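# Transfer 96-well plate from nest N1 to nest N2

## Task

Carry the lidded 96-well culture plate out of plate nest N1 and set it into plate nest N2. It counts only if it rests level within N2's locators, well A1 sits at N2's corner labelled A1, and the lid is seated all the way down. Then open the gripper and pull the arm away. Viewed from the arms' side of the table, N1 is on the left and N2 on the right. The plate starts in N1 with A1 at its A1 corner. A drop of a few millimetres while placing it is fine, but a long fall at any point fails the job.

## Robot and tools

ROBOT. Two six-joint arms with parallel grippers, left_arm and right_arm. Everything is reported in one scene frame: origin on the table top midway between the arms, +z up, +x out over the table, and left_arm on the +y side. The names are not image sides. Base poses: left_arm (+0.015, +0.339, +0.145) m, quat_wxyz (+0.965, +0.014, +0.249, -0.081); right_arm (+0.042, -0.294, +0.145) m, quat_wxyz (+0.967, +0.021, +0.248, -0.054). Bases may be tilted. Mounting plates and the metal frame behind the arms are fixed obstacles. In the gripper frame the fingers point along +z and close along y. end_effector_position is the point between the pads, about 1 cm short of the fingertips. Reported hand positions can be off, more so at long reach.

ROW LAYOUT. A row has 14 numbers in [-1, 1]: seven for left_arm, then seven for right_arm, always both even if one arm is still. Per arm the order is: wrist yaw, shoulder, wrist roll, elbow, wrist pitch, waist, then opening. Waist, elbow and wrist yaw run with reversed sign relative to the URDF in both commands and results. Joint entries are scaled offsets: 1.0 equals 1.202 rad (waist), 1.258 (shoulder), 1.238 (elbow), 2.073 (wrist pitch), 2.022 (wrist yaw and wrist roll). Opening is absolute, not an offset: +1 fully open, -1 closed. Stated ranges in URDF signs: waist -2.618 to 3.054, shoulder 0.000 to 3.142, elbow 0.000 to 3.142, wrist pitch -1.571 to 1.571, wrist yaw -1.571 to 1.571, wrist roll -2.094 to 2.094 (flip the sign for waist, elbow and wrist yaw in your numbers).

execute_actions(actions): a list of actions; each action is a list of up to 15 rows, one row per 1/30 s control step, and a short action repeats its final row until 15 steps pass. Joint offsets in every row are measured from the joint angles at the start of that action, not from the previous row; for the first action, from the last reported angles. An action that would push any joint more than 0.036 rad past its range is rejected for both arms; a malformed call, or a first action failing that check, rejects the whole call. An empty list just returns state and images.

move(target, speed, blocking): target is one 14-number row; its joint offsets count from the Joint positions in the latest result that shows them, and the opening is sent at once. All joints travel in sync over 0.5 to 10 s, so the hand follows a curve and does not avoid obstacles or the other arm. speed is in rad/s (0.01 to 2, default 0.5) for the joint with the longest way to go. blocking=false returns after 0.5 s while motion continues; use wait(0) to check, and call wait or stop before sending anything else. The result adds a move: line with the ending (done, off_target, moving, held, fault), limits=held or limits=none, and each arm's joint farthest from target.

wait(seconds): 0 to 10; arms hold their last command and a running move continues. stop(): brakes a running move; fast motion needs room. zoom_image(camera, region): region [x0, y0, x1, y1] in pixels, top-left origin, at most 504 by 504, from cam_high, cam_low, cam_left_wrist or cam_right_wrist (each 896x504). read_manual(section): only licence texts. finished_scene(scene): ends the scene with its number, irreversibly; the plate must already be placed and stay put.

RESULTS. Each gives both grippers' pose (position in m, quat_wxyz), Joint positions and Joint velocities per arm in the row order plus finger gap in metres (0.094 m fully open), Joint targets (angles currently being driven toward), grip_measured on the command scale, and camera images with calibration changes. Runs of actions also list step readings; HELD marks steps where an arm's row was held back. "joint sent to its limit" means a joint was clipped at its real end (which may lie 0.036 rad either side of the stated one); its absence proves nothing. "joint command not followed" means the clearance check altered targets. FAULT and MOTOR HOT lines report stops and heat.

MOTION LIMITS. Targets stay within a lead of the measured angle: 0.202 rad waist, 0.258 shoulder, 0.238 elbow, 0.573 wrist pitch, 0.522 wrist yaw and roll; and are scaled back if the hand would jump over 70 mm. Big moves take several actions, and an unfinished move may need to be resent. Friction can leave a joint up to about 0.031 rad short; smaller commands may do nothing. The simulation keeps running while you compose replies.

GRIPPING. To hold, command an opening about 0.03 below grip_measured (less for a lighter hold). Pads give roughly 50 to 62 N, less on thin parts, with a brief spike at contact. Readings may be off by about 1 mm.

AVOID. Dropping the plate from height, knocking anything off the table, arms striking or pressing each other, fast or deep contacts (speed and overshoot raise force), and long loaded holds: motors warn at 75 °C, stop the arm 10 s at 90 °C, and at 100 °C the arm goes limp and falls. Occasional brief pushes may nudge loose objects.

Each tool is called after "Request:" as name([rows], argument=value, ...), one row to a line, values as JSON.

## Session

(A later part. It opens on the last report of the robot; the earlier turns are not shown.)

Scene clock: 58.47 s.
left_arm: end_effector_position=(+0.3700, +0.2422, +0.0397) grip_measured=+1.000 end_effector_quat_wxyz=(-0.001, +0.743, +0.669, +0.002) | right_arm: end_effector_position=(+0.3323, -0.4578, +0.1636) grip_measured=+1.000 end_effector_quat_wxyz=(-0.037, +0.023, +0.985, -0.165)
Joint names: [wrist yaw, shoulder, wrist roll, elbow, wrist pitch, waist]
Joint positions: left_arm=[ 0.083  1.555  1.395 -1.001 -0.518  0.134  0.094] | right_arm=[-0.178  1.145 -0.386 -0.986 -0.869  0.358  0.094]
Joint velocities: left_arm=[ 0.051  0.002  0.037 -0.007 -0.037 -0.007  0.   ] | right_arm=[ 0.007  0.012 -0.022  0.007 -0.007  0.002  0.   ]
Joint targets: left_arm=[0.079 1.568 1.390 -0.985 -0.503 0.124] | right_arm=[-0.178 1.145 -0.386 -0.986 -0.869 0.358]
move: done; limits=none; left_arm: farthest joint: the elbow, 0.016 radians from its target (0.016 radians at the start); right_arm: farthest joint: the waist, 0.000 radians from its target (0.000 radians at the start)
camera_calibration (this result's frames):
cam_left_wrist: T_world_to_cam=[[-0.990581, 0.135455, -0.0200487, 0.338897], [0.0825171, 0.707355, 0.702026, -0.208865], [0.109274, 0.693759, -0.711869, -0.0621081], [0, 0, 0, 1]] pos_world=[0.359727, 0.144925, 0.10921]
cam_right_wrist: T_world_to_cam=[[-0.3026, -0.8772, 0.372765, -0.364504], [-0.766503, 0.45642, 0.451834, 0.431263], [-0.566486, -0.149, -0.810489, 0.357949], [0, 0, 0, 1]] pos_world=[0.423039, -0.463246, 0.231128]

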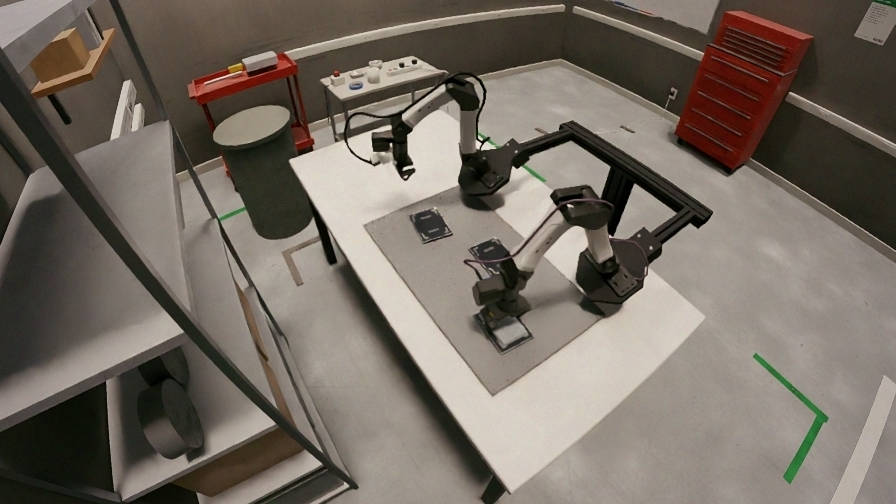

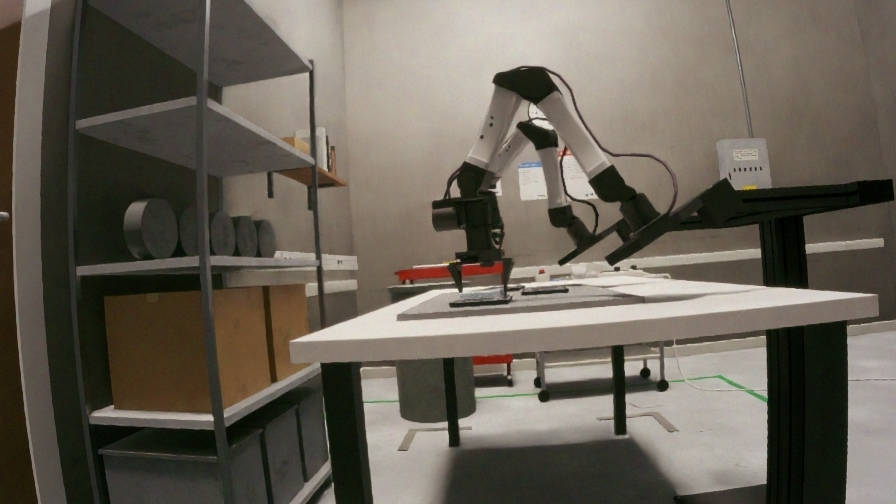

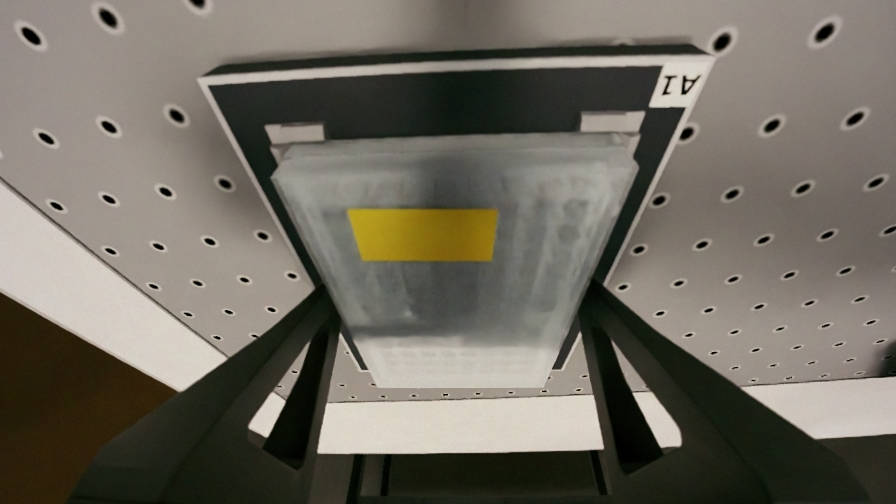

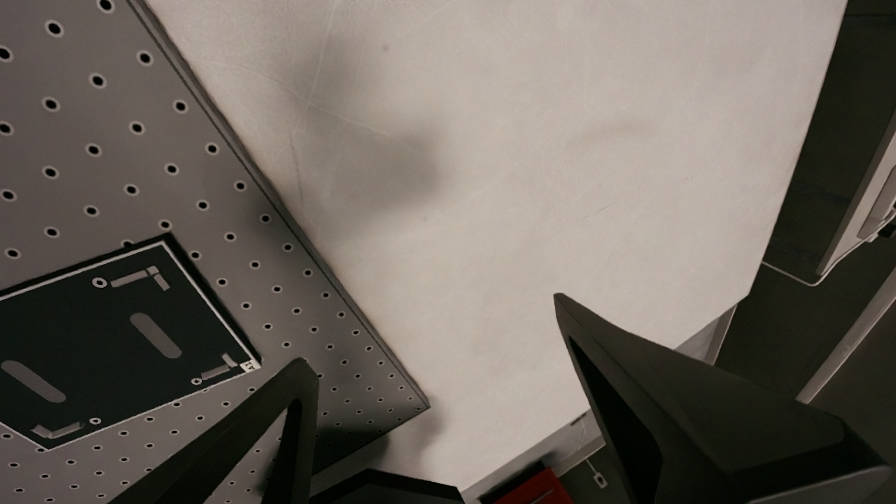

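Down 2.5 mm more, then grip.

Request:
move(target=[-0.002,0.017,-0.0025,0.013,0.011,-0.008,1,0,0,0,0,0,0,1], speed=0.03)

Request:
execute_actions([
  [[0,0,0,0,0,0,0.9,0,0,0,0,0,0,1]],
  [[0,0,0,0,0,0,0.77,0,0,0,0,0,0,1]],
  [[0,0,0,0,0,0,0.77,0,0,0,0,0,0,1]],
])

Scene clock: 64.47 s.
left_arm: end_effector_position=(+0.3720, +0.2417, +0.0397) grip_measured=+1.000 end_effector_quat_wxyz=(+0.003, +0.743, +0.669, +0.004) | right_arm: end_effector_position=(+0.3323, -0.4578, +0.1636) grip_measured=+1.000 end_effector_quat_wxyz=(-0.037, +0.023, +0.985, -0.165)
Joint names: [wrist yaw, shoulder, wrist roll, elbow, wrist pitch, waist]
Joint positions: left_arm=[ 0.083  1.555  1.395 -1.001 -0.51   0.134  0.094] | right_arm=[-0.178  1.145 -0.386 -0.986 -0.869  0.358  0.094]
Joint velocities: left_arm=[ 0.081  0.002 -0.081 -0.002 -0.022  0.002  0.   ] | right_arm=[-0.022 -0.007 -0.051  0.017 -0.022  0.027  0.   ]
Joint targets: left_arm=[0.079 1.576 1.390 -0.985 -0.495 0.125] | right_arm=[-0.178 1.145 -0.386 -0.986 -0.869 0.358]
move: off_target (left_arm); limits=none; left_arm: farthest joint: the shoulder, 0.021 radians from its target (0.021 radians at the start); right_arm: farthest joint: the waist, 0.000 radians from its target (0.000 radians at the start)
camera_calibration (this result's frames):
cam_left_wrist: T_world_to_cam=[[-0.990475, 0.134748, -0.0283242, 0.341394], [0.0764135, 0.709037, 0.701019, -0.206728], [0.114544, 0.692177, -0.71258, -0.0634709], [0, 0, 0, 1]] pos_world=[0.361209, 0.144508, 0.109362]
cam_right_wrist: T_world_to_cam=[[-0.3026, -0.8772, 0.372765, -0.364504], [-0.766503, 0.45642, 0.451834, 0.431263], [-0.566486, -0.149, -0.810489, 0.357949], [0, 0, 0, 1]] pos_world=[0.423039, -0.463246, 0.231128]

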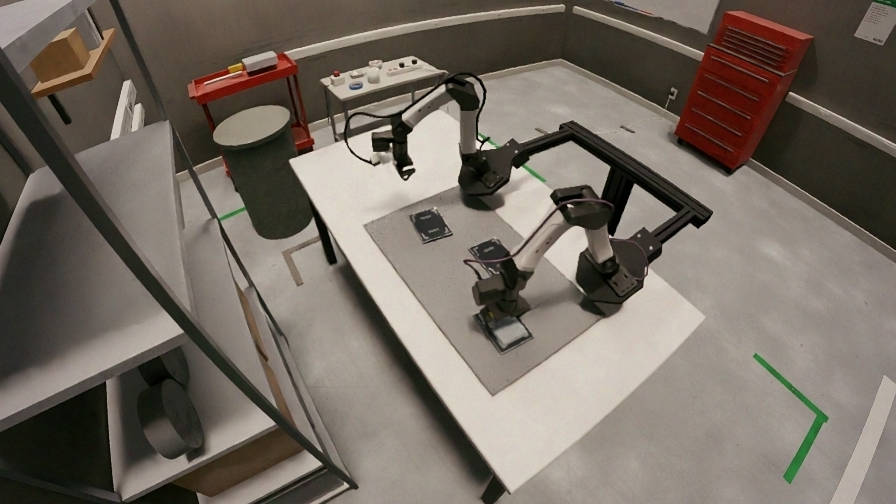

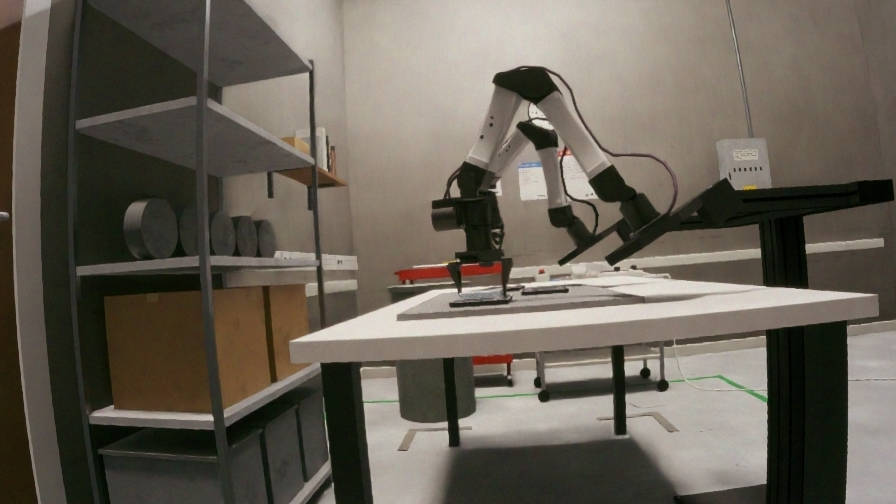

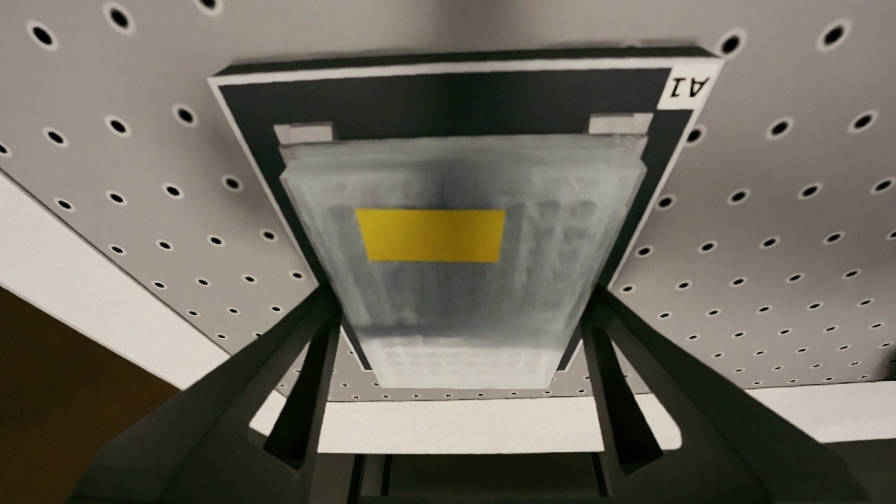

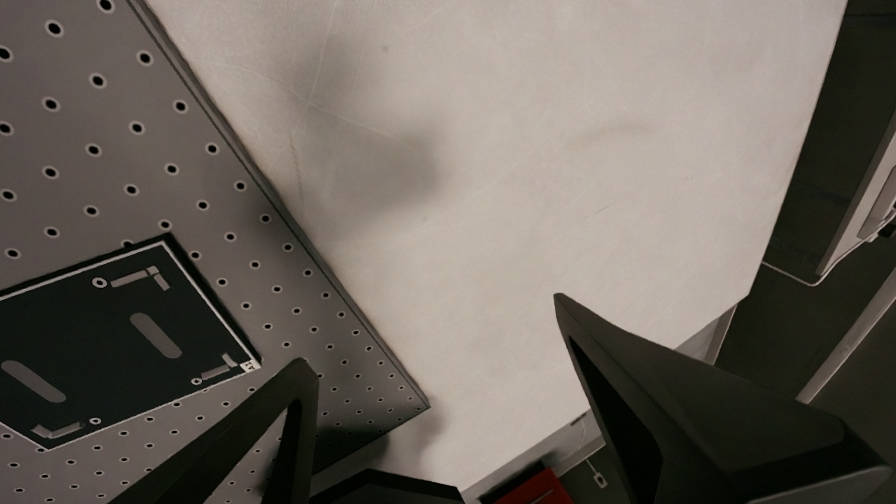

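Scene clock: 65.97 s.
left_arm: end_effector_position=(+0.3712, +0.2418, +0.0397) grip_measured=+0.802 end_effector_quat_wxyz=(+0.001, +0.743, +0.669, +0.003) | right_arm: end_effector_position=(+0.3323, -0.4578, +0.1636) grip_measured=+1.000 end_effector_quat_wxyz=(-0.037, +0.023, +0.985, -0.165)
Joint names: [wrist yaw, shoulder, wrist roll, elbow, wrist pitch, waist]
Joint positions: left_arm=[ 0.083  1.555  1.395 -1.001 -0.513  0.134  0.085] | right_arm=[-0.178  1.145 -0.386 -0.986 -0.869  0.358  0.094]
Joint velocities: left_arm=[-0.007  0.002 -0.066  0.002  0.007 -0.002 -0.   ] | right_arm=[-0.007  0.012  0.037  0.017 -0.022  0.002  0.   ]
Joint targets: left_arm=[0.083 1.555 1.395 -1.001 -0.513 0.134] | right_arm=[-0.178 1.145 -0.386 -0.986 -0.869 0.358]
Step readings (joint positions; steps 1 to 15: 1st action; 16 to 30: 2nd action; 31 to 45: 3rd action):
0: left_arm=[0.083 1.555 1.395 -1.001 -0.510 0.134] | right_arm=[-0.178 1.145 -0.386 -0.986 -0.869 0.358]
1: left_arm=[0.083 1.555 1.395 -1.001 -0.510 0.134] | right_arm=[-0.178 1.145 -0.386 -0.986 -0.869 0.358]
2: left_arm=[0.083 1.555 1.395 -1.001 -0.510 0.134] | right_arm=[-0.178 1.145 -0.386 -0.986 -0.869 0.358]
4: left_arm=[0.083 1.555 1.395 -1.001 -0.510 0.134] | right_arm=[-0.178 1.145 -0.386 -0.986 -0.869 0.358]
8: left_arm=[0.083 1.555 1.395 -1.001 -0.510 0.134] | right_arm=[-0.178 1.145 -0.386 -0.986 -0.869 0.358]
15: left_arm=[0.083 1.555 1.395 -1.001 -0.510 0.134] | right_arm=[-0.178 1.145 -0.386 -0.986 -0.869 0.358]
16: left_arm=[0.083 1.555 1.395 -1.001 -0.512 0.134] | right_arm=[-0.178 1.145 -0.386 -0.986 -0.869 0.358]
17: left_arm=[0.083 1.555 1.395 -1.001 -0.513 0.134] | right_arm=[-0.178 1.145 -0.386 -0.986 -0.869 0.358]
19: left_arm=[0.083 1.555 1.395 -1.001 -0.513 0.134] | right_arm=[-0.178 1.145 -0.386 -0.986 -0.869 0.358]
23: left_arm=[0.083 1.555 1.395 -1.001 -0.513 0.134] | right_arm=[-0.178 1.145 -0.386 -0.986 -0.869 0.358]
30: left_arm=[0.083 1.555 1.395 -1.001 -0.513 0.134] | right_arm=[-0.178 1.145 -0.386 -0.986 -0.869 0.358]
31: left_arm=[0.083 1.555 1.395 -1.001 -0.513 0.134] | right_arm=[-0.178 1.145 -0.386 -0.986 -0.869 0.358]
32: left_arm=[0.083 1.555 1.395 -1.001 -0.513 0.134] | right_arm=[-0.178 1.145 -0.386 -0.986 -0.869 0.358]
34: left_arm=[0.083 1.555 1.395 -1.001 -0.513 0.134] | right_arm=[-0.178 1.145 -0.386 -0.986 -0.869 0.358]
38: left_arm=[0.083 1.555 1.395 -1.001 -0.513 0.134] | right_arm=[-0.178 1.145 -0.386 -0.986 -0.869 0.358]
45: Joint positions above
camera_calibration (this result's frames):
cam_left_wrist: T_world_to_cam=[[-0.990529, 0.135033, -0.0248838, 0.340366], [0.0789853, 0.708607, 0.701169, -0.207637], [0.112313, 0.692563, -0.712561, -0.0627648], [0, 0, 0, 1]] pos_world=[0.360592, 0.144641, 0.109335]
cam_right_wrist: T_world_to_cam=[[-0.3026, -0.8772, 0.372765, -0.364504], [-0.766503, 0.45642, 0.451834, 0.431263], [-0.566486, -0.149, -0.810489, 0.357949], [0, 0, 0, 1]] pos_world=[0.423039, -0.463246, 0.231128]

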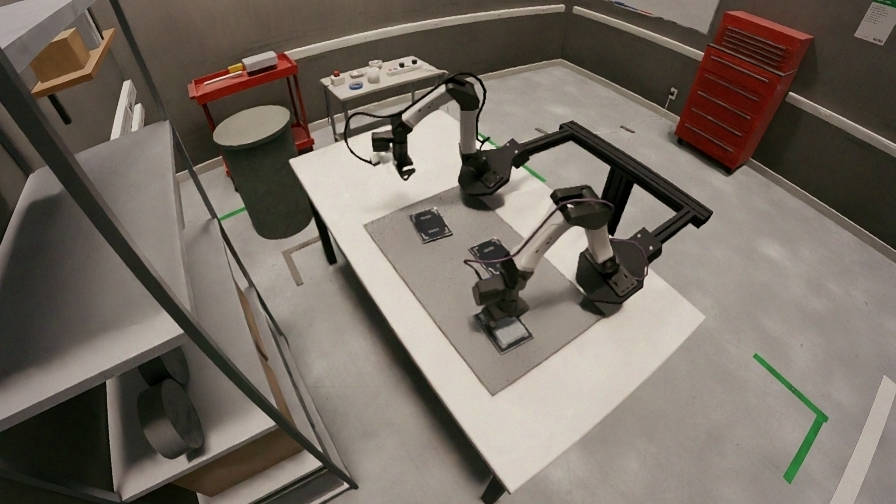

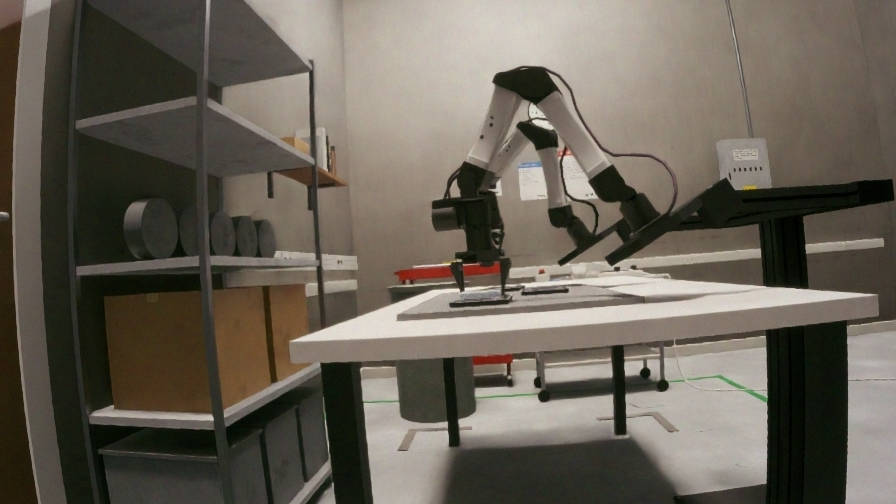

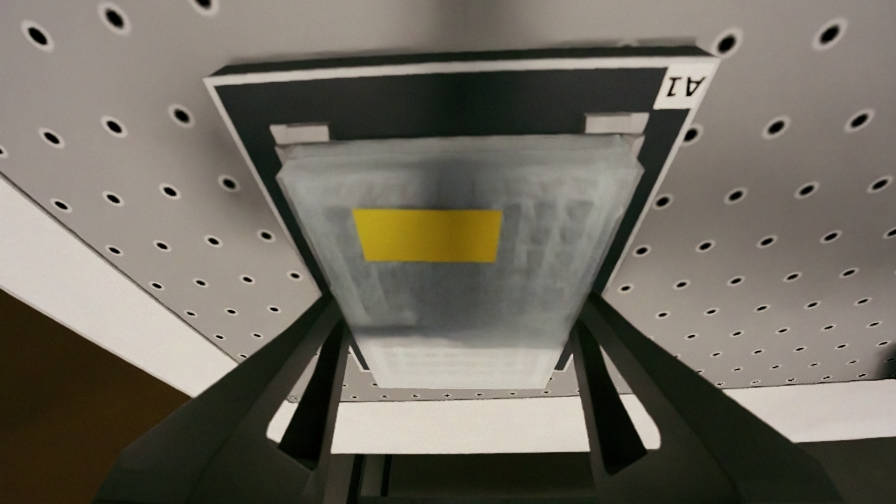

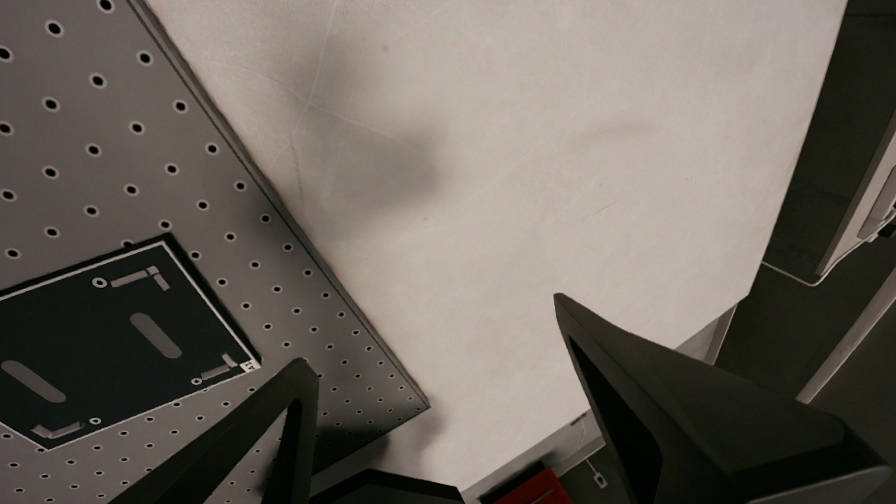

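Request:
move(target=[0,-0.042,0,0,-0.02,0,0.77,0,0,0,0,0,0,1], speed=0.04)

Request:
move(target=[0,-0.09,0,-0.11,-0.125,0,0.77,0,0,0,0,0,0,1], speed=0.15)

Scene clock: 69.97 s.
left_arm: end_effector_position=(+0.3693, +0.2430, +0.0476) grip_measured=+0.802 end_effector_quat_wxyz=(+0.000, +0.743, +0.669, +0.003) | right_arm: end_effector_position=(+0.3323, -0.4578, +0.1636) grip_measured=+1.000 end_effector_quat_wxyz=(-0.037, +0.023, +0.985, -0.165)
Joint names: [wrist yaw, shoulder, wrist roll, elbow, wrist pitch, waist]
Joint positions: left_arm=[ 0.083  1.528  1.395 -1.001 -0.542  0.134  0.085] | right_arm=[-0.178  1.145 -0.386 -0.986 -0.869  0.358  0.094]
Joint velocities: left_arm=[-0.007 -0.007 -0.037 -0.002 -0.037  0.012  0.   ] | right_arm=[ 0.007 -0.022  0.007  0.002  0.007  0.007  0.   ]
Joint targets: left_arm=[0.083 1.502 1.395 -1.001 -0.555 0.134] | right_arm=[-0.178 1.145 -0.386 -0.986 -0.869 0.358]
move: off_target (left_arm); limits=none; left_arm: farthest joint: the shoulder, 0.026 radians from its target (0.053 radians at the start); right_arm: farthest joint: the waist, 0.000 radians from its target (0.000 radians at the start)
camera_calibration (this result's frames):
cam_left_wrist: T_world_to_cam=[[-0.990561, 0.135257, -0.0222506, 0.338387], [0.0809268, 0.708071, 0.701488, -0.214438], [0.110636, 0.693066, -0.712334, -0.057288], [0, 0, 0, 1]] pos_world=[0.358885, 0.145773, 0.117147]
cam_right_wrist: T_world_to_cam=[[-0.3026, -0.8772, 0.372765, -0.364504], [-0.766503, 0.45642, 0.451834, 0.431263], [-0.566486, -0.149, -0.810489, 0.357949], [0, 0, 0, 1]] pos_world=[0.423039, -0.463246, 0.231128]

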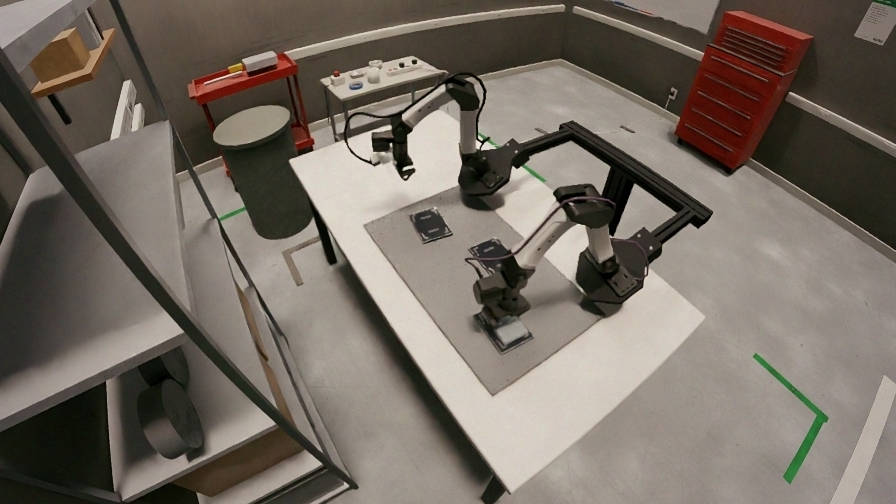

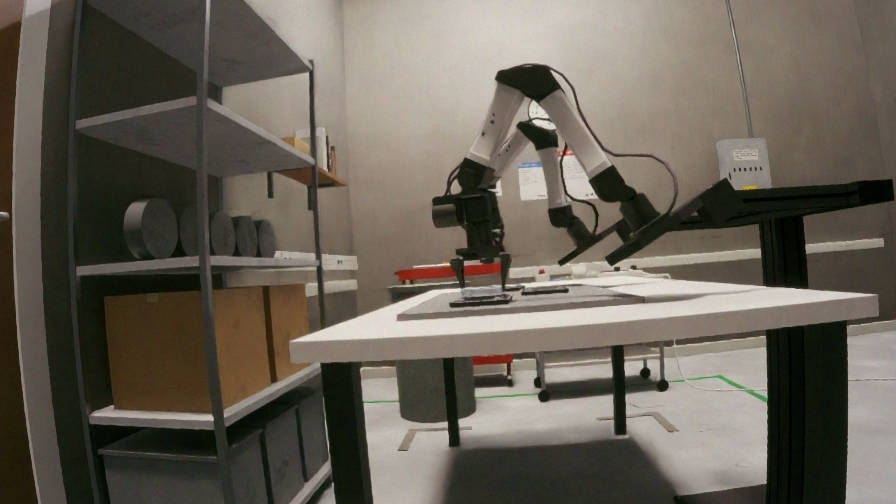

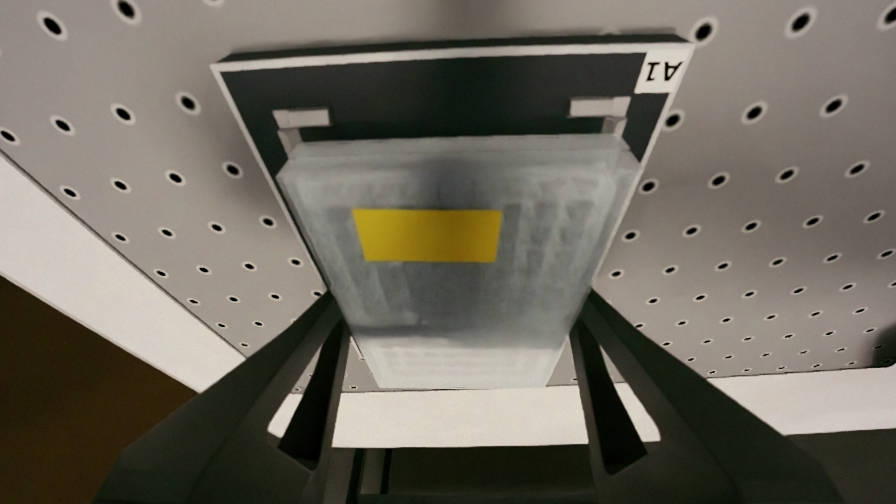

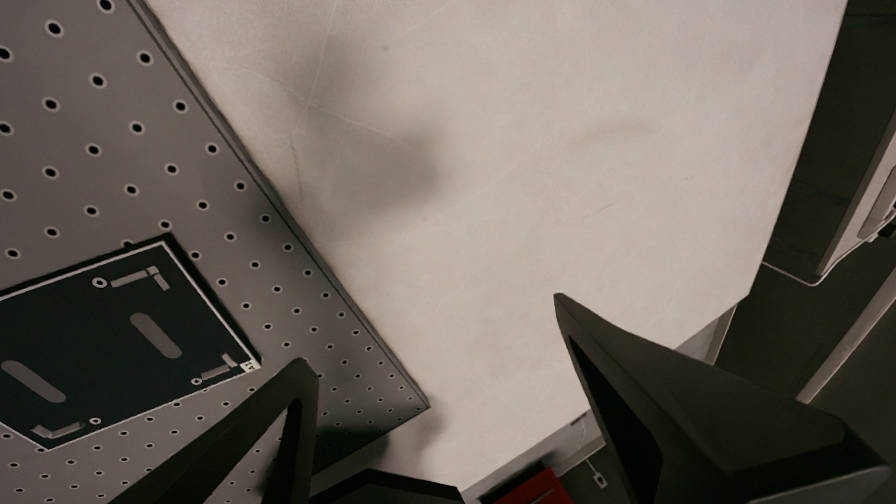

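Scene clock: 72.27 s.
left_arm: end_effector_position=(+0.3707, +0.2466, +0.0966) grip_measured=+0.802 end_effector_quat_wxyz=(-0.018, +0.744, +0.667, -0.009) | right_arm: end_effector_position=(+0.3323, -0.4578, +0.1636) grip_measured=+1.000 end_effector_quat_wxyz=(-0.037, +0.023, +0.985, -0.165)
Joint names: [wrist yaw, shoulder, wrist roll, elbow, wrist pitch, waist]
Joint positions: left_arm=[ 0.083  1.44   1.395 -1.115 -0.789  0.134  0.085] | right_arm=[-0.178  1.145 -0.386 -0.986 -0.869  0.358  0.094]
Joint velocities: left_arm=[-0.007 -0.002 -0.022 -0.002  0.037 -0.002 -0.001] | right_arm=[-0.007  0.017  0.007 -0.002 -0.022  0.012  0.   ]
Joint targets: left_arm=[0.083 1.415 1.395 -1.137 -0.802 0.134] | right_arm=[-0.178 1.145 -0.386 -0.986 -0.869 0.358]
move: off_target (left_arm); limits=none; left_arm: farthest joint: the shoulder, 0.025 radians from its target (0.114 radians at the start); right_arm: farthest joint: the waist, 0.000 radians from its target (0.000 radians at the start)
camera_calibration (this result's frames):
cam_left_wrist: T_world_to_cam=[[-0.99014, 0.138609, 0.0202759, 0.335243], [0.112356, 0.699345, 0.705898, -0.261398], [0.0836637, 0.701216, -0.708023, -0.0174662], [0, 0, 0, 1]] pos_world=[0.362768, 0.148588, 0.165357]
cam_right_wrist: T_world_to_cam=[[-0.3026, -0.8772, 0.372765, -0.364504], [-0.766503, 0.45642, 0.451834, 0.431263], [-0.566486, -0.149, -0.810489, 0.357949], [0, 0, 0, 1]] pos_world=[0.423039, -0.463246, 0.231128]

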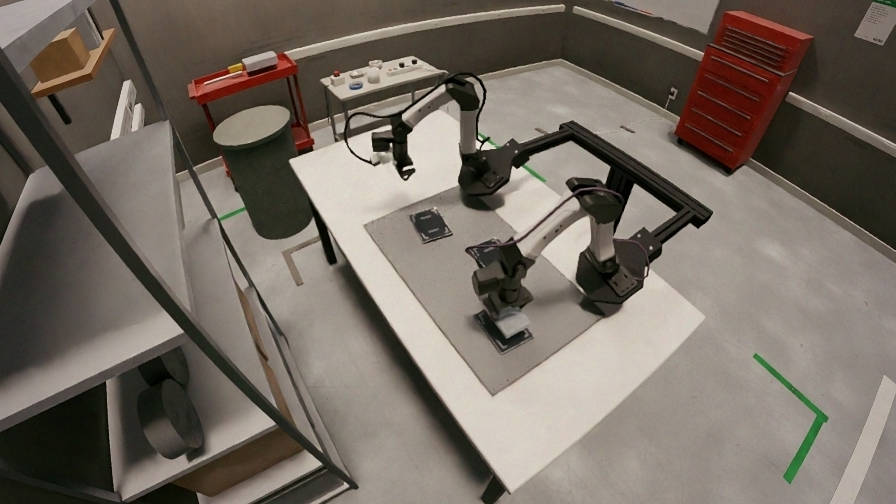

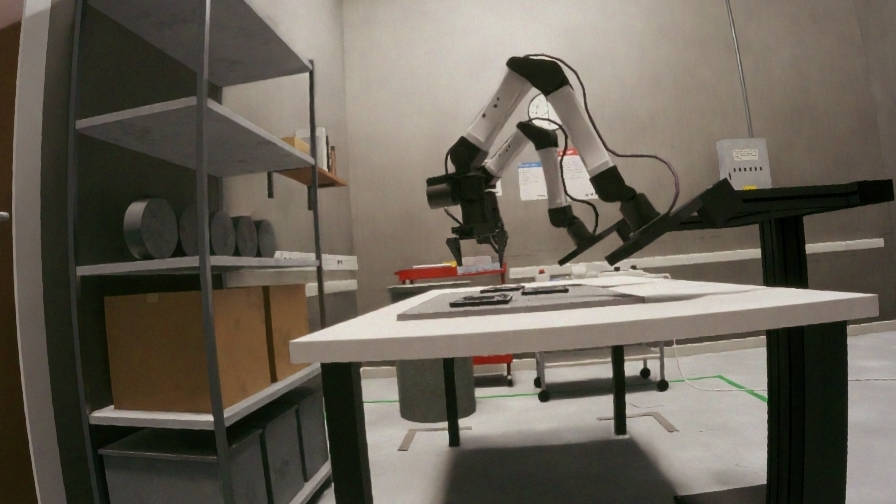

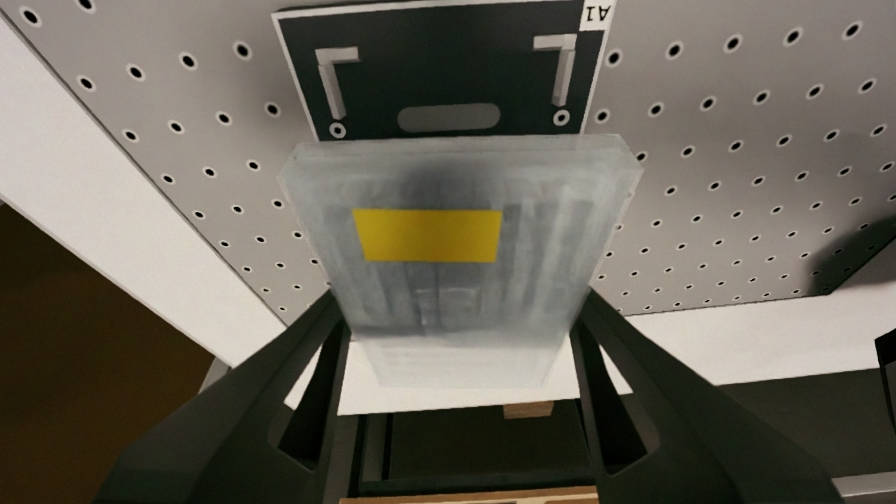

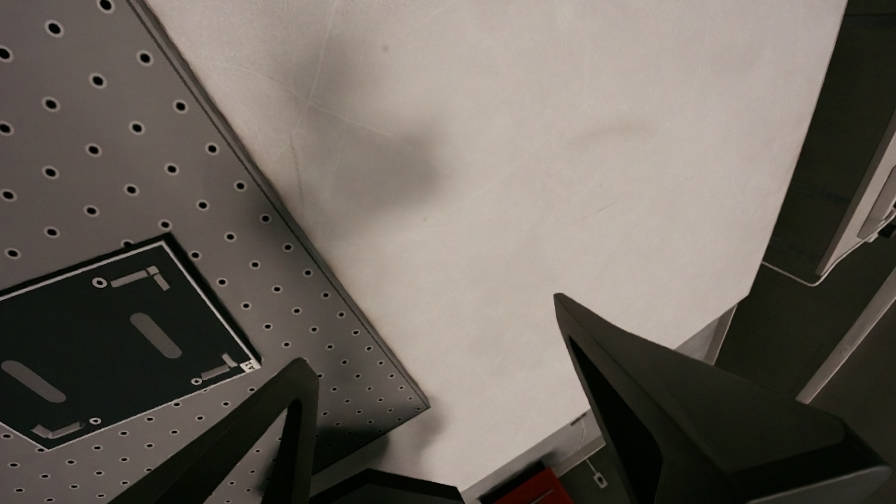

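Request:
move(target=[0.191,0.362,-0.53,-0.215,-0.024,0.841,0.77,0,0,0,0,0,0,1], speed=0.4)

Scene clock: 84.43 s.
left_arm: end_effector_position=(+0.1974, -0.0211, +0.0974) grip_measured=+0.802 end_effector_quat_wxyz=(+0.001, +0.712, +0.703, +0.000) | right_arm: end_effector_position=(+0.3323, -0.4578, +0.1636) grip_measured=+1.000 end_effector_quat_wxyz=(-0.037, +0.023, +0.985, -0.165)
Joint names: [wrist yaw, shoulder, wrist roll, elbow, wrist pitch, waist]
Joint positions: left_arm=[ 0.461  1.887  0.329 -1.358 -0.825  1.138  0.085] | right_arm=[-0.178  1.145 -0.386 -0.986 -0.869  0.358  0.094]
Joint velocities: left_arm=[-0.022  0.002  0.037 -0.007  0.007 -0.007 -0.001] | right_arm=[ 0.051 -0.017 -0.037  0.002  0.007  0.002  0.   ]
Joint targets: left_arm=[0.469 1.895 0.324 -1.381 -0.838 1.145] | right_arm=[-0.178 1.145 -0.386 -0.986 -0.869 0.358]
move: off_target (left_arm); limits=none; left_arm: farthest joint: the elbow, 0.024 radians from its target (0.266 radians at the start); right_arm: farthest joint: the waist, 0.000 radians from its target (0.000 radians at the start)
camera_calibration (this result's frames):
cam_left_wrist: T_world_to_cam=[[-0.998866, 0.0427036, -0.0210514, 0.204531], [0.0159314, 0.716463, 0.697444, -0.0350439], [0.0448659, 0.696317, -0.71633, 0.193732], [0, 0, 0, 1]] pos_world=[0.196165, -0.118526, 0.167523]
cam_right_wrist: T_world_to_cam=[[-0.3026, -0.8772, 0.372765, -0.364504], [-0.766503, 0.45642, 0.451834, 0.431263], [-0.566486, -0.149, -0.810489, 0.357949], [0, 0, 0, 1]] pos_world=[0.423039, -0.463246, 0.231128]

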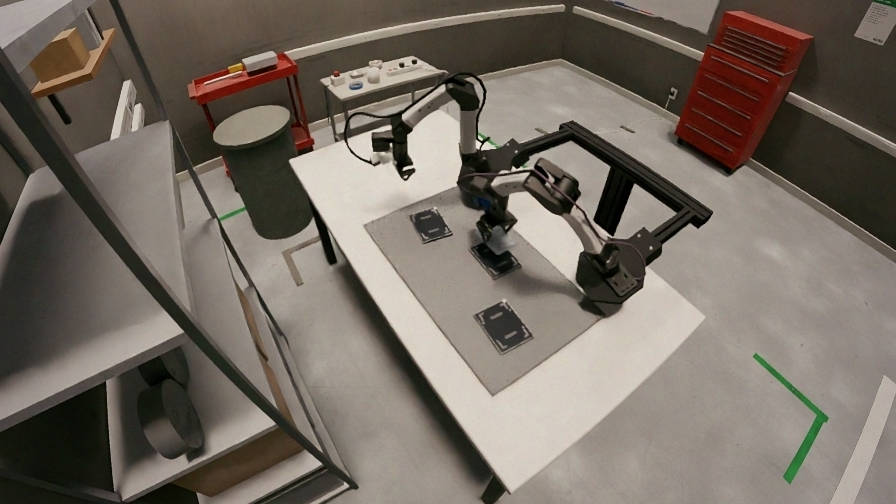

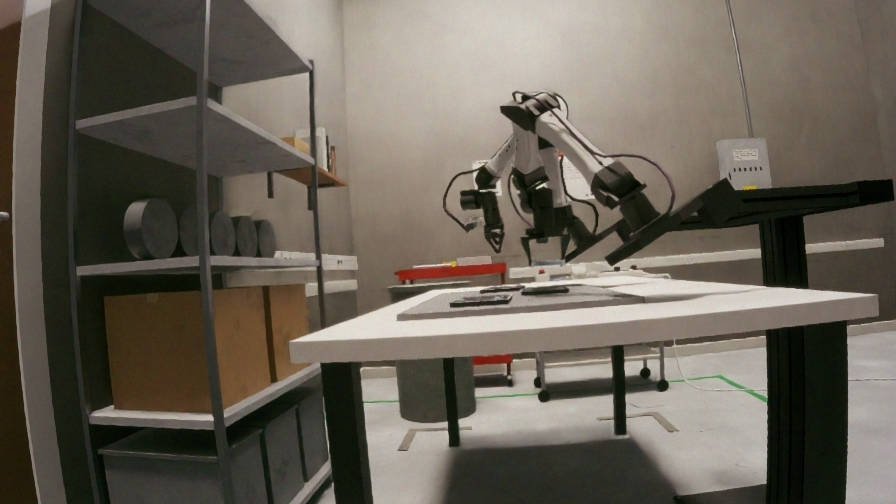

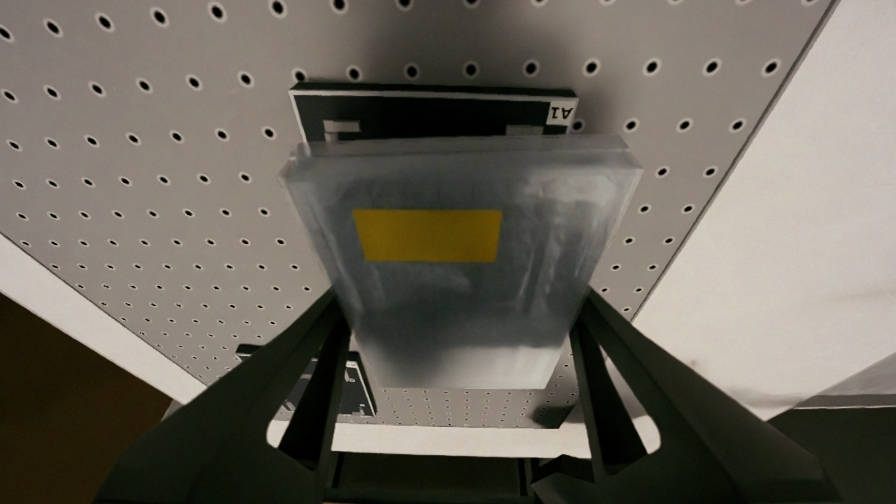

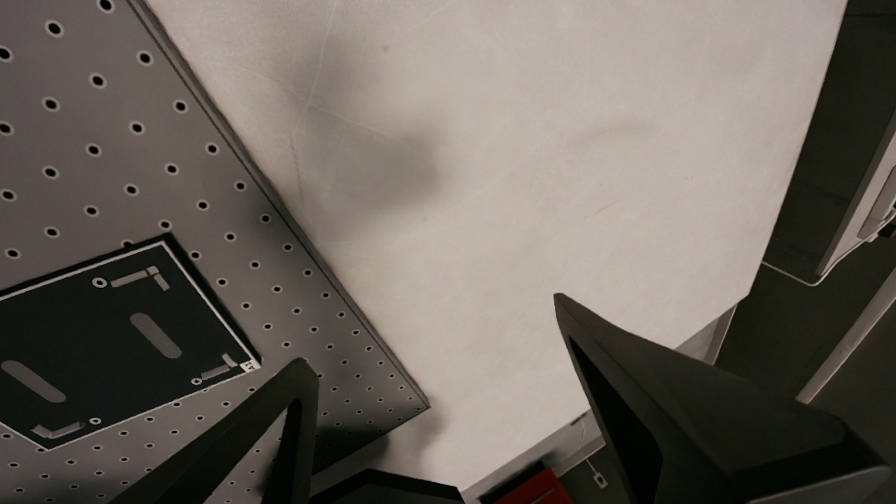

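Request:
move(target=[-0.015,-0.042,0.083,0.121,0.073,-0.083,0.77,0,0,0,0,0,0,1], speed=0.12)

Scene clock: 100.53 s.
left_arm: end_effector_position=(+0.2089, +0.0062, +0.0651) grip_measured=+0.802 end_effector_quat_wxyz=(-0.006, +0.735, +0.678, +0.002) | right_arm: end_effector_position=(+0.3323, -0.4578, +0.1636) grip_measured=+1.000 end_effector_quat_wxyz=(-0.037, +0.023, +0.985, -0.165)
Joint names: [wrist yaw, shoulder, wrist roll, elbow, wrist pitch, waist]
Joint positions: left_arm=[ 0.437  1.863  0.491 -1.222 -0.687  1.045  0.085] | right_arm=[-0.178  1.145 -0.386 -0.986 -0.869  0.358  0.094]
Joint velocities: left_arm=[ 0.037  0.007 -0.007  0.027  0.066  0.017 -0.002] | right_arm=[-0.022  0.002  0.007  0.002  0.022  0.017  0.   ]
Joint targets: left_arm=[0.431 1.835 0.497 -1.208 -0.674 1.038] | right_arm=[-0.178 1.145 -0.386 -0.986 -0.869 0.358]
move: off_target (left_arm); limits=none; left_arm: farthest joint: the shoulder, 0.028 radians from its target (0.053 radians at the start); right_arm: farthest joint: the waist, 0.000 radians from its target (0.000 radians at the start)
camera_calibration (this result's frames):
cam_left_wrist: T_world_to_cam=[[-0.993764, 0.110892, -0.0116202, 0.212042], [0.0703799, 0.704693, 0.706013, -0.0441352], [0.0864801, 0.700793, -0.708104, 0.141799], [0, 0, 0, 1]] pos_world=[0.201563, -0.0917836, 0.134032]
cam_right_wrist: T_world_to_cam=[[-0.3026, -0.8772, 0.372765, -0.364504], [-0.766503, 0.45642, 0.451834, 0.431263], [-0.566486, -0.149, -0.810489, 0.357949], [0, 0, 0, 1]] pos_world=[0.423039, -0.463246, 0.231128]

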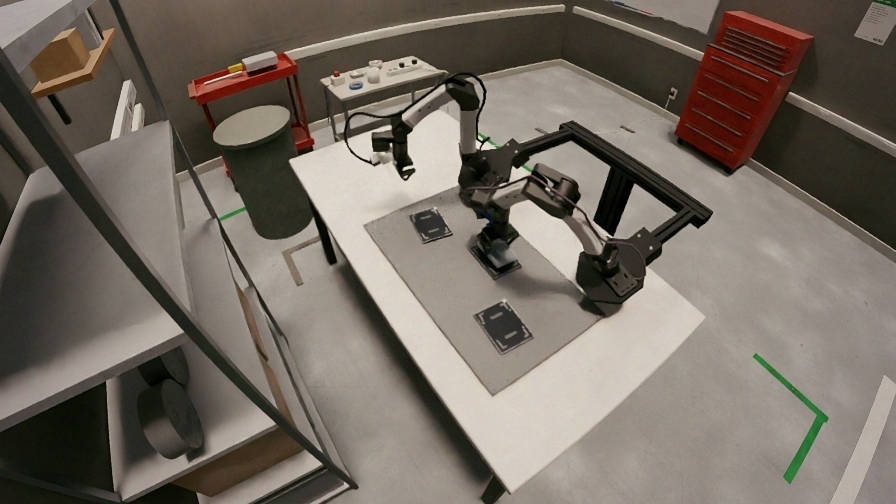

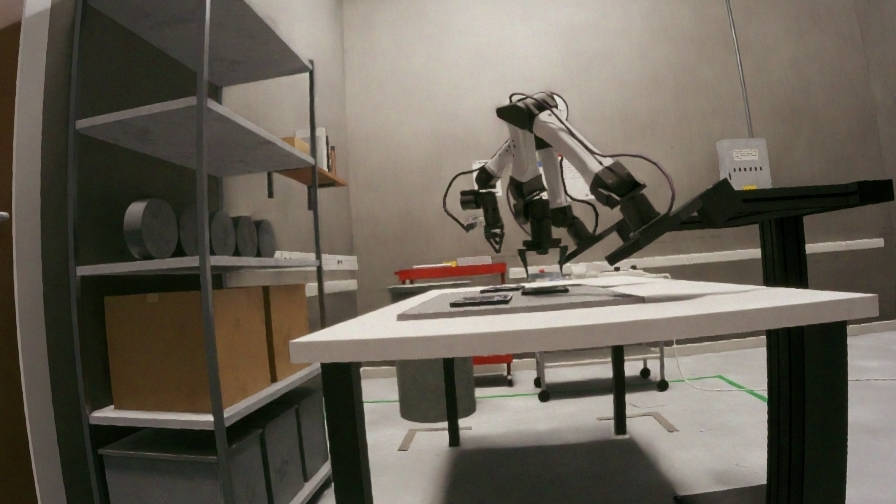

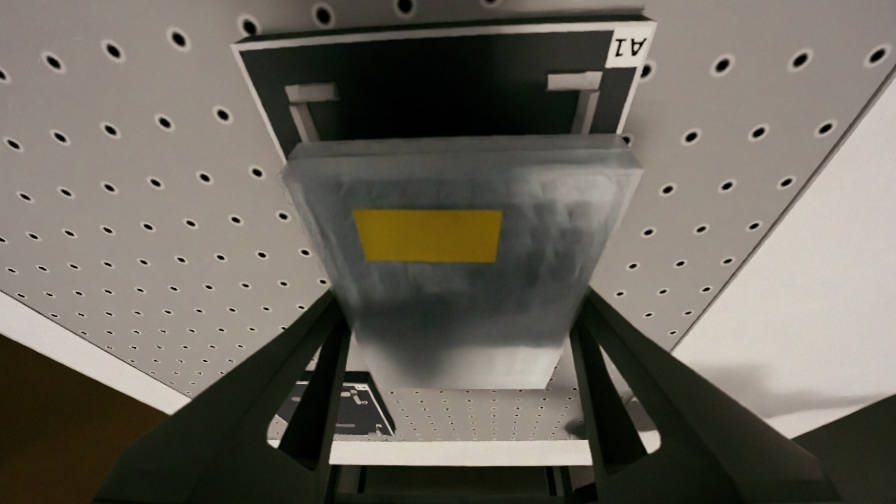

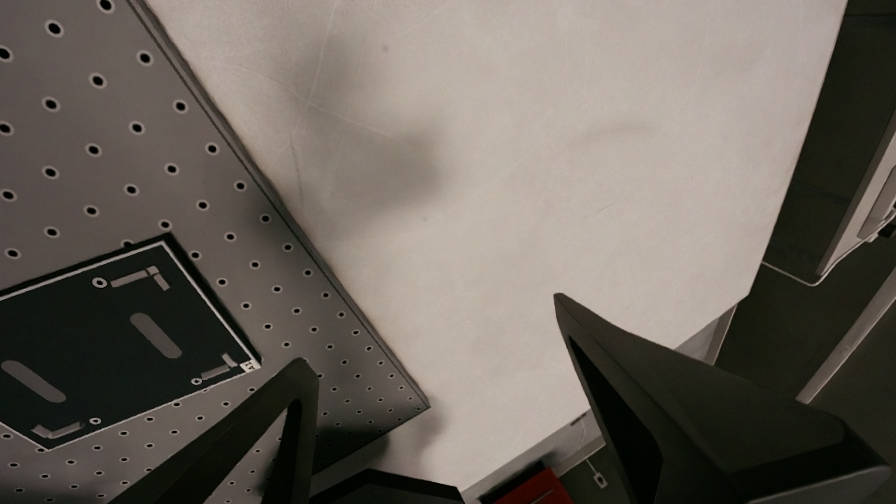

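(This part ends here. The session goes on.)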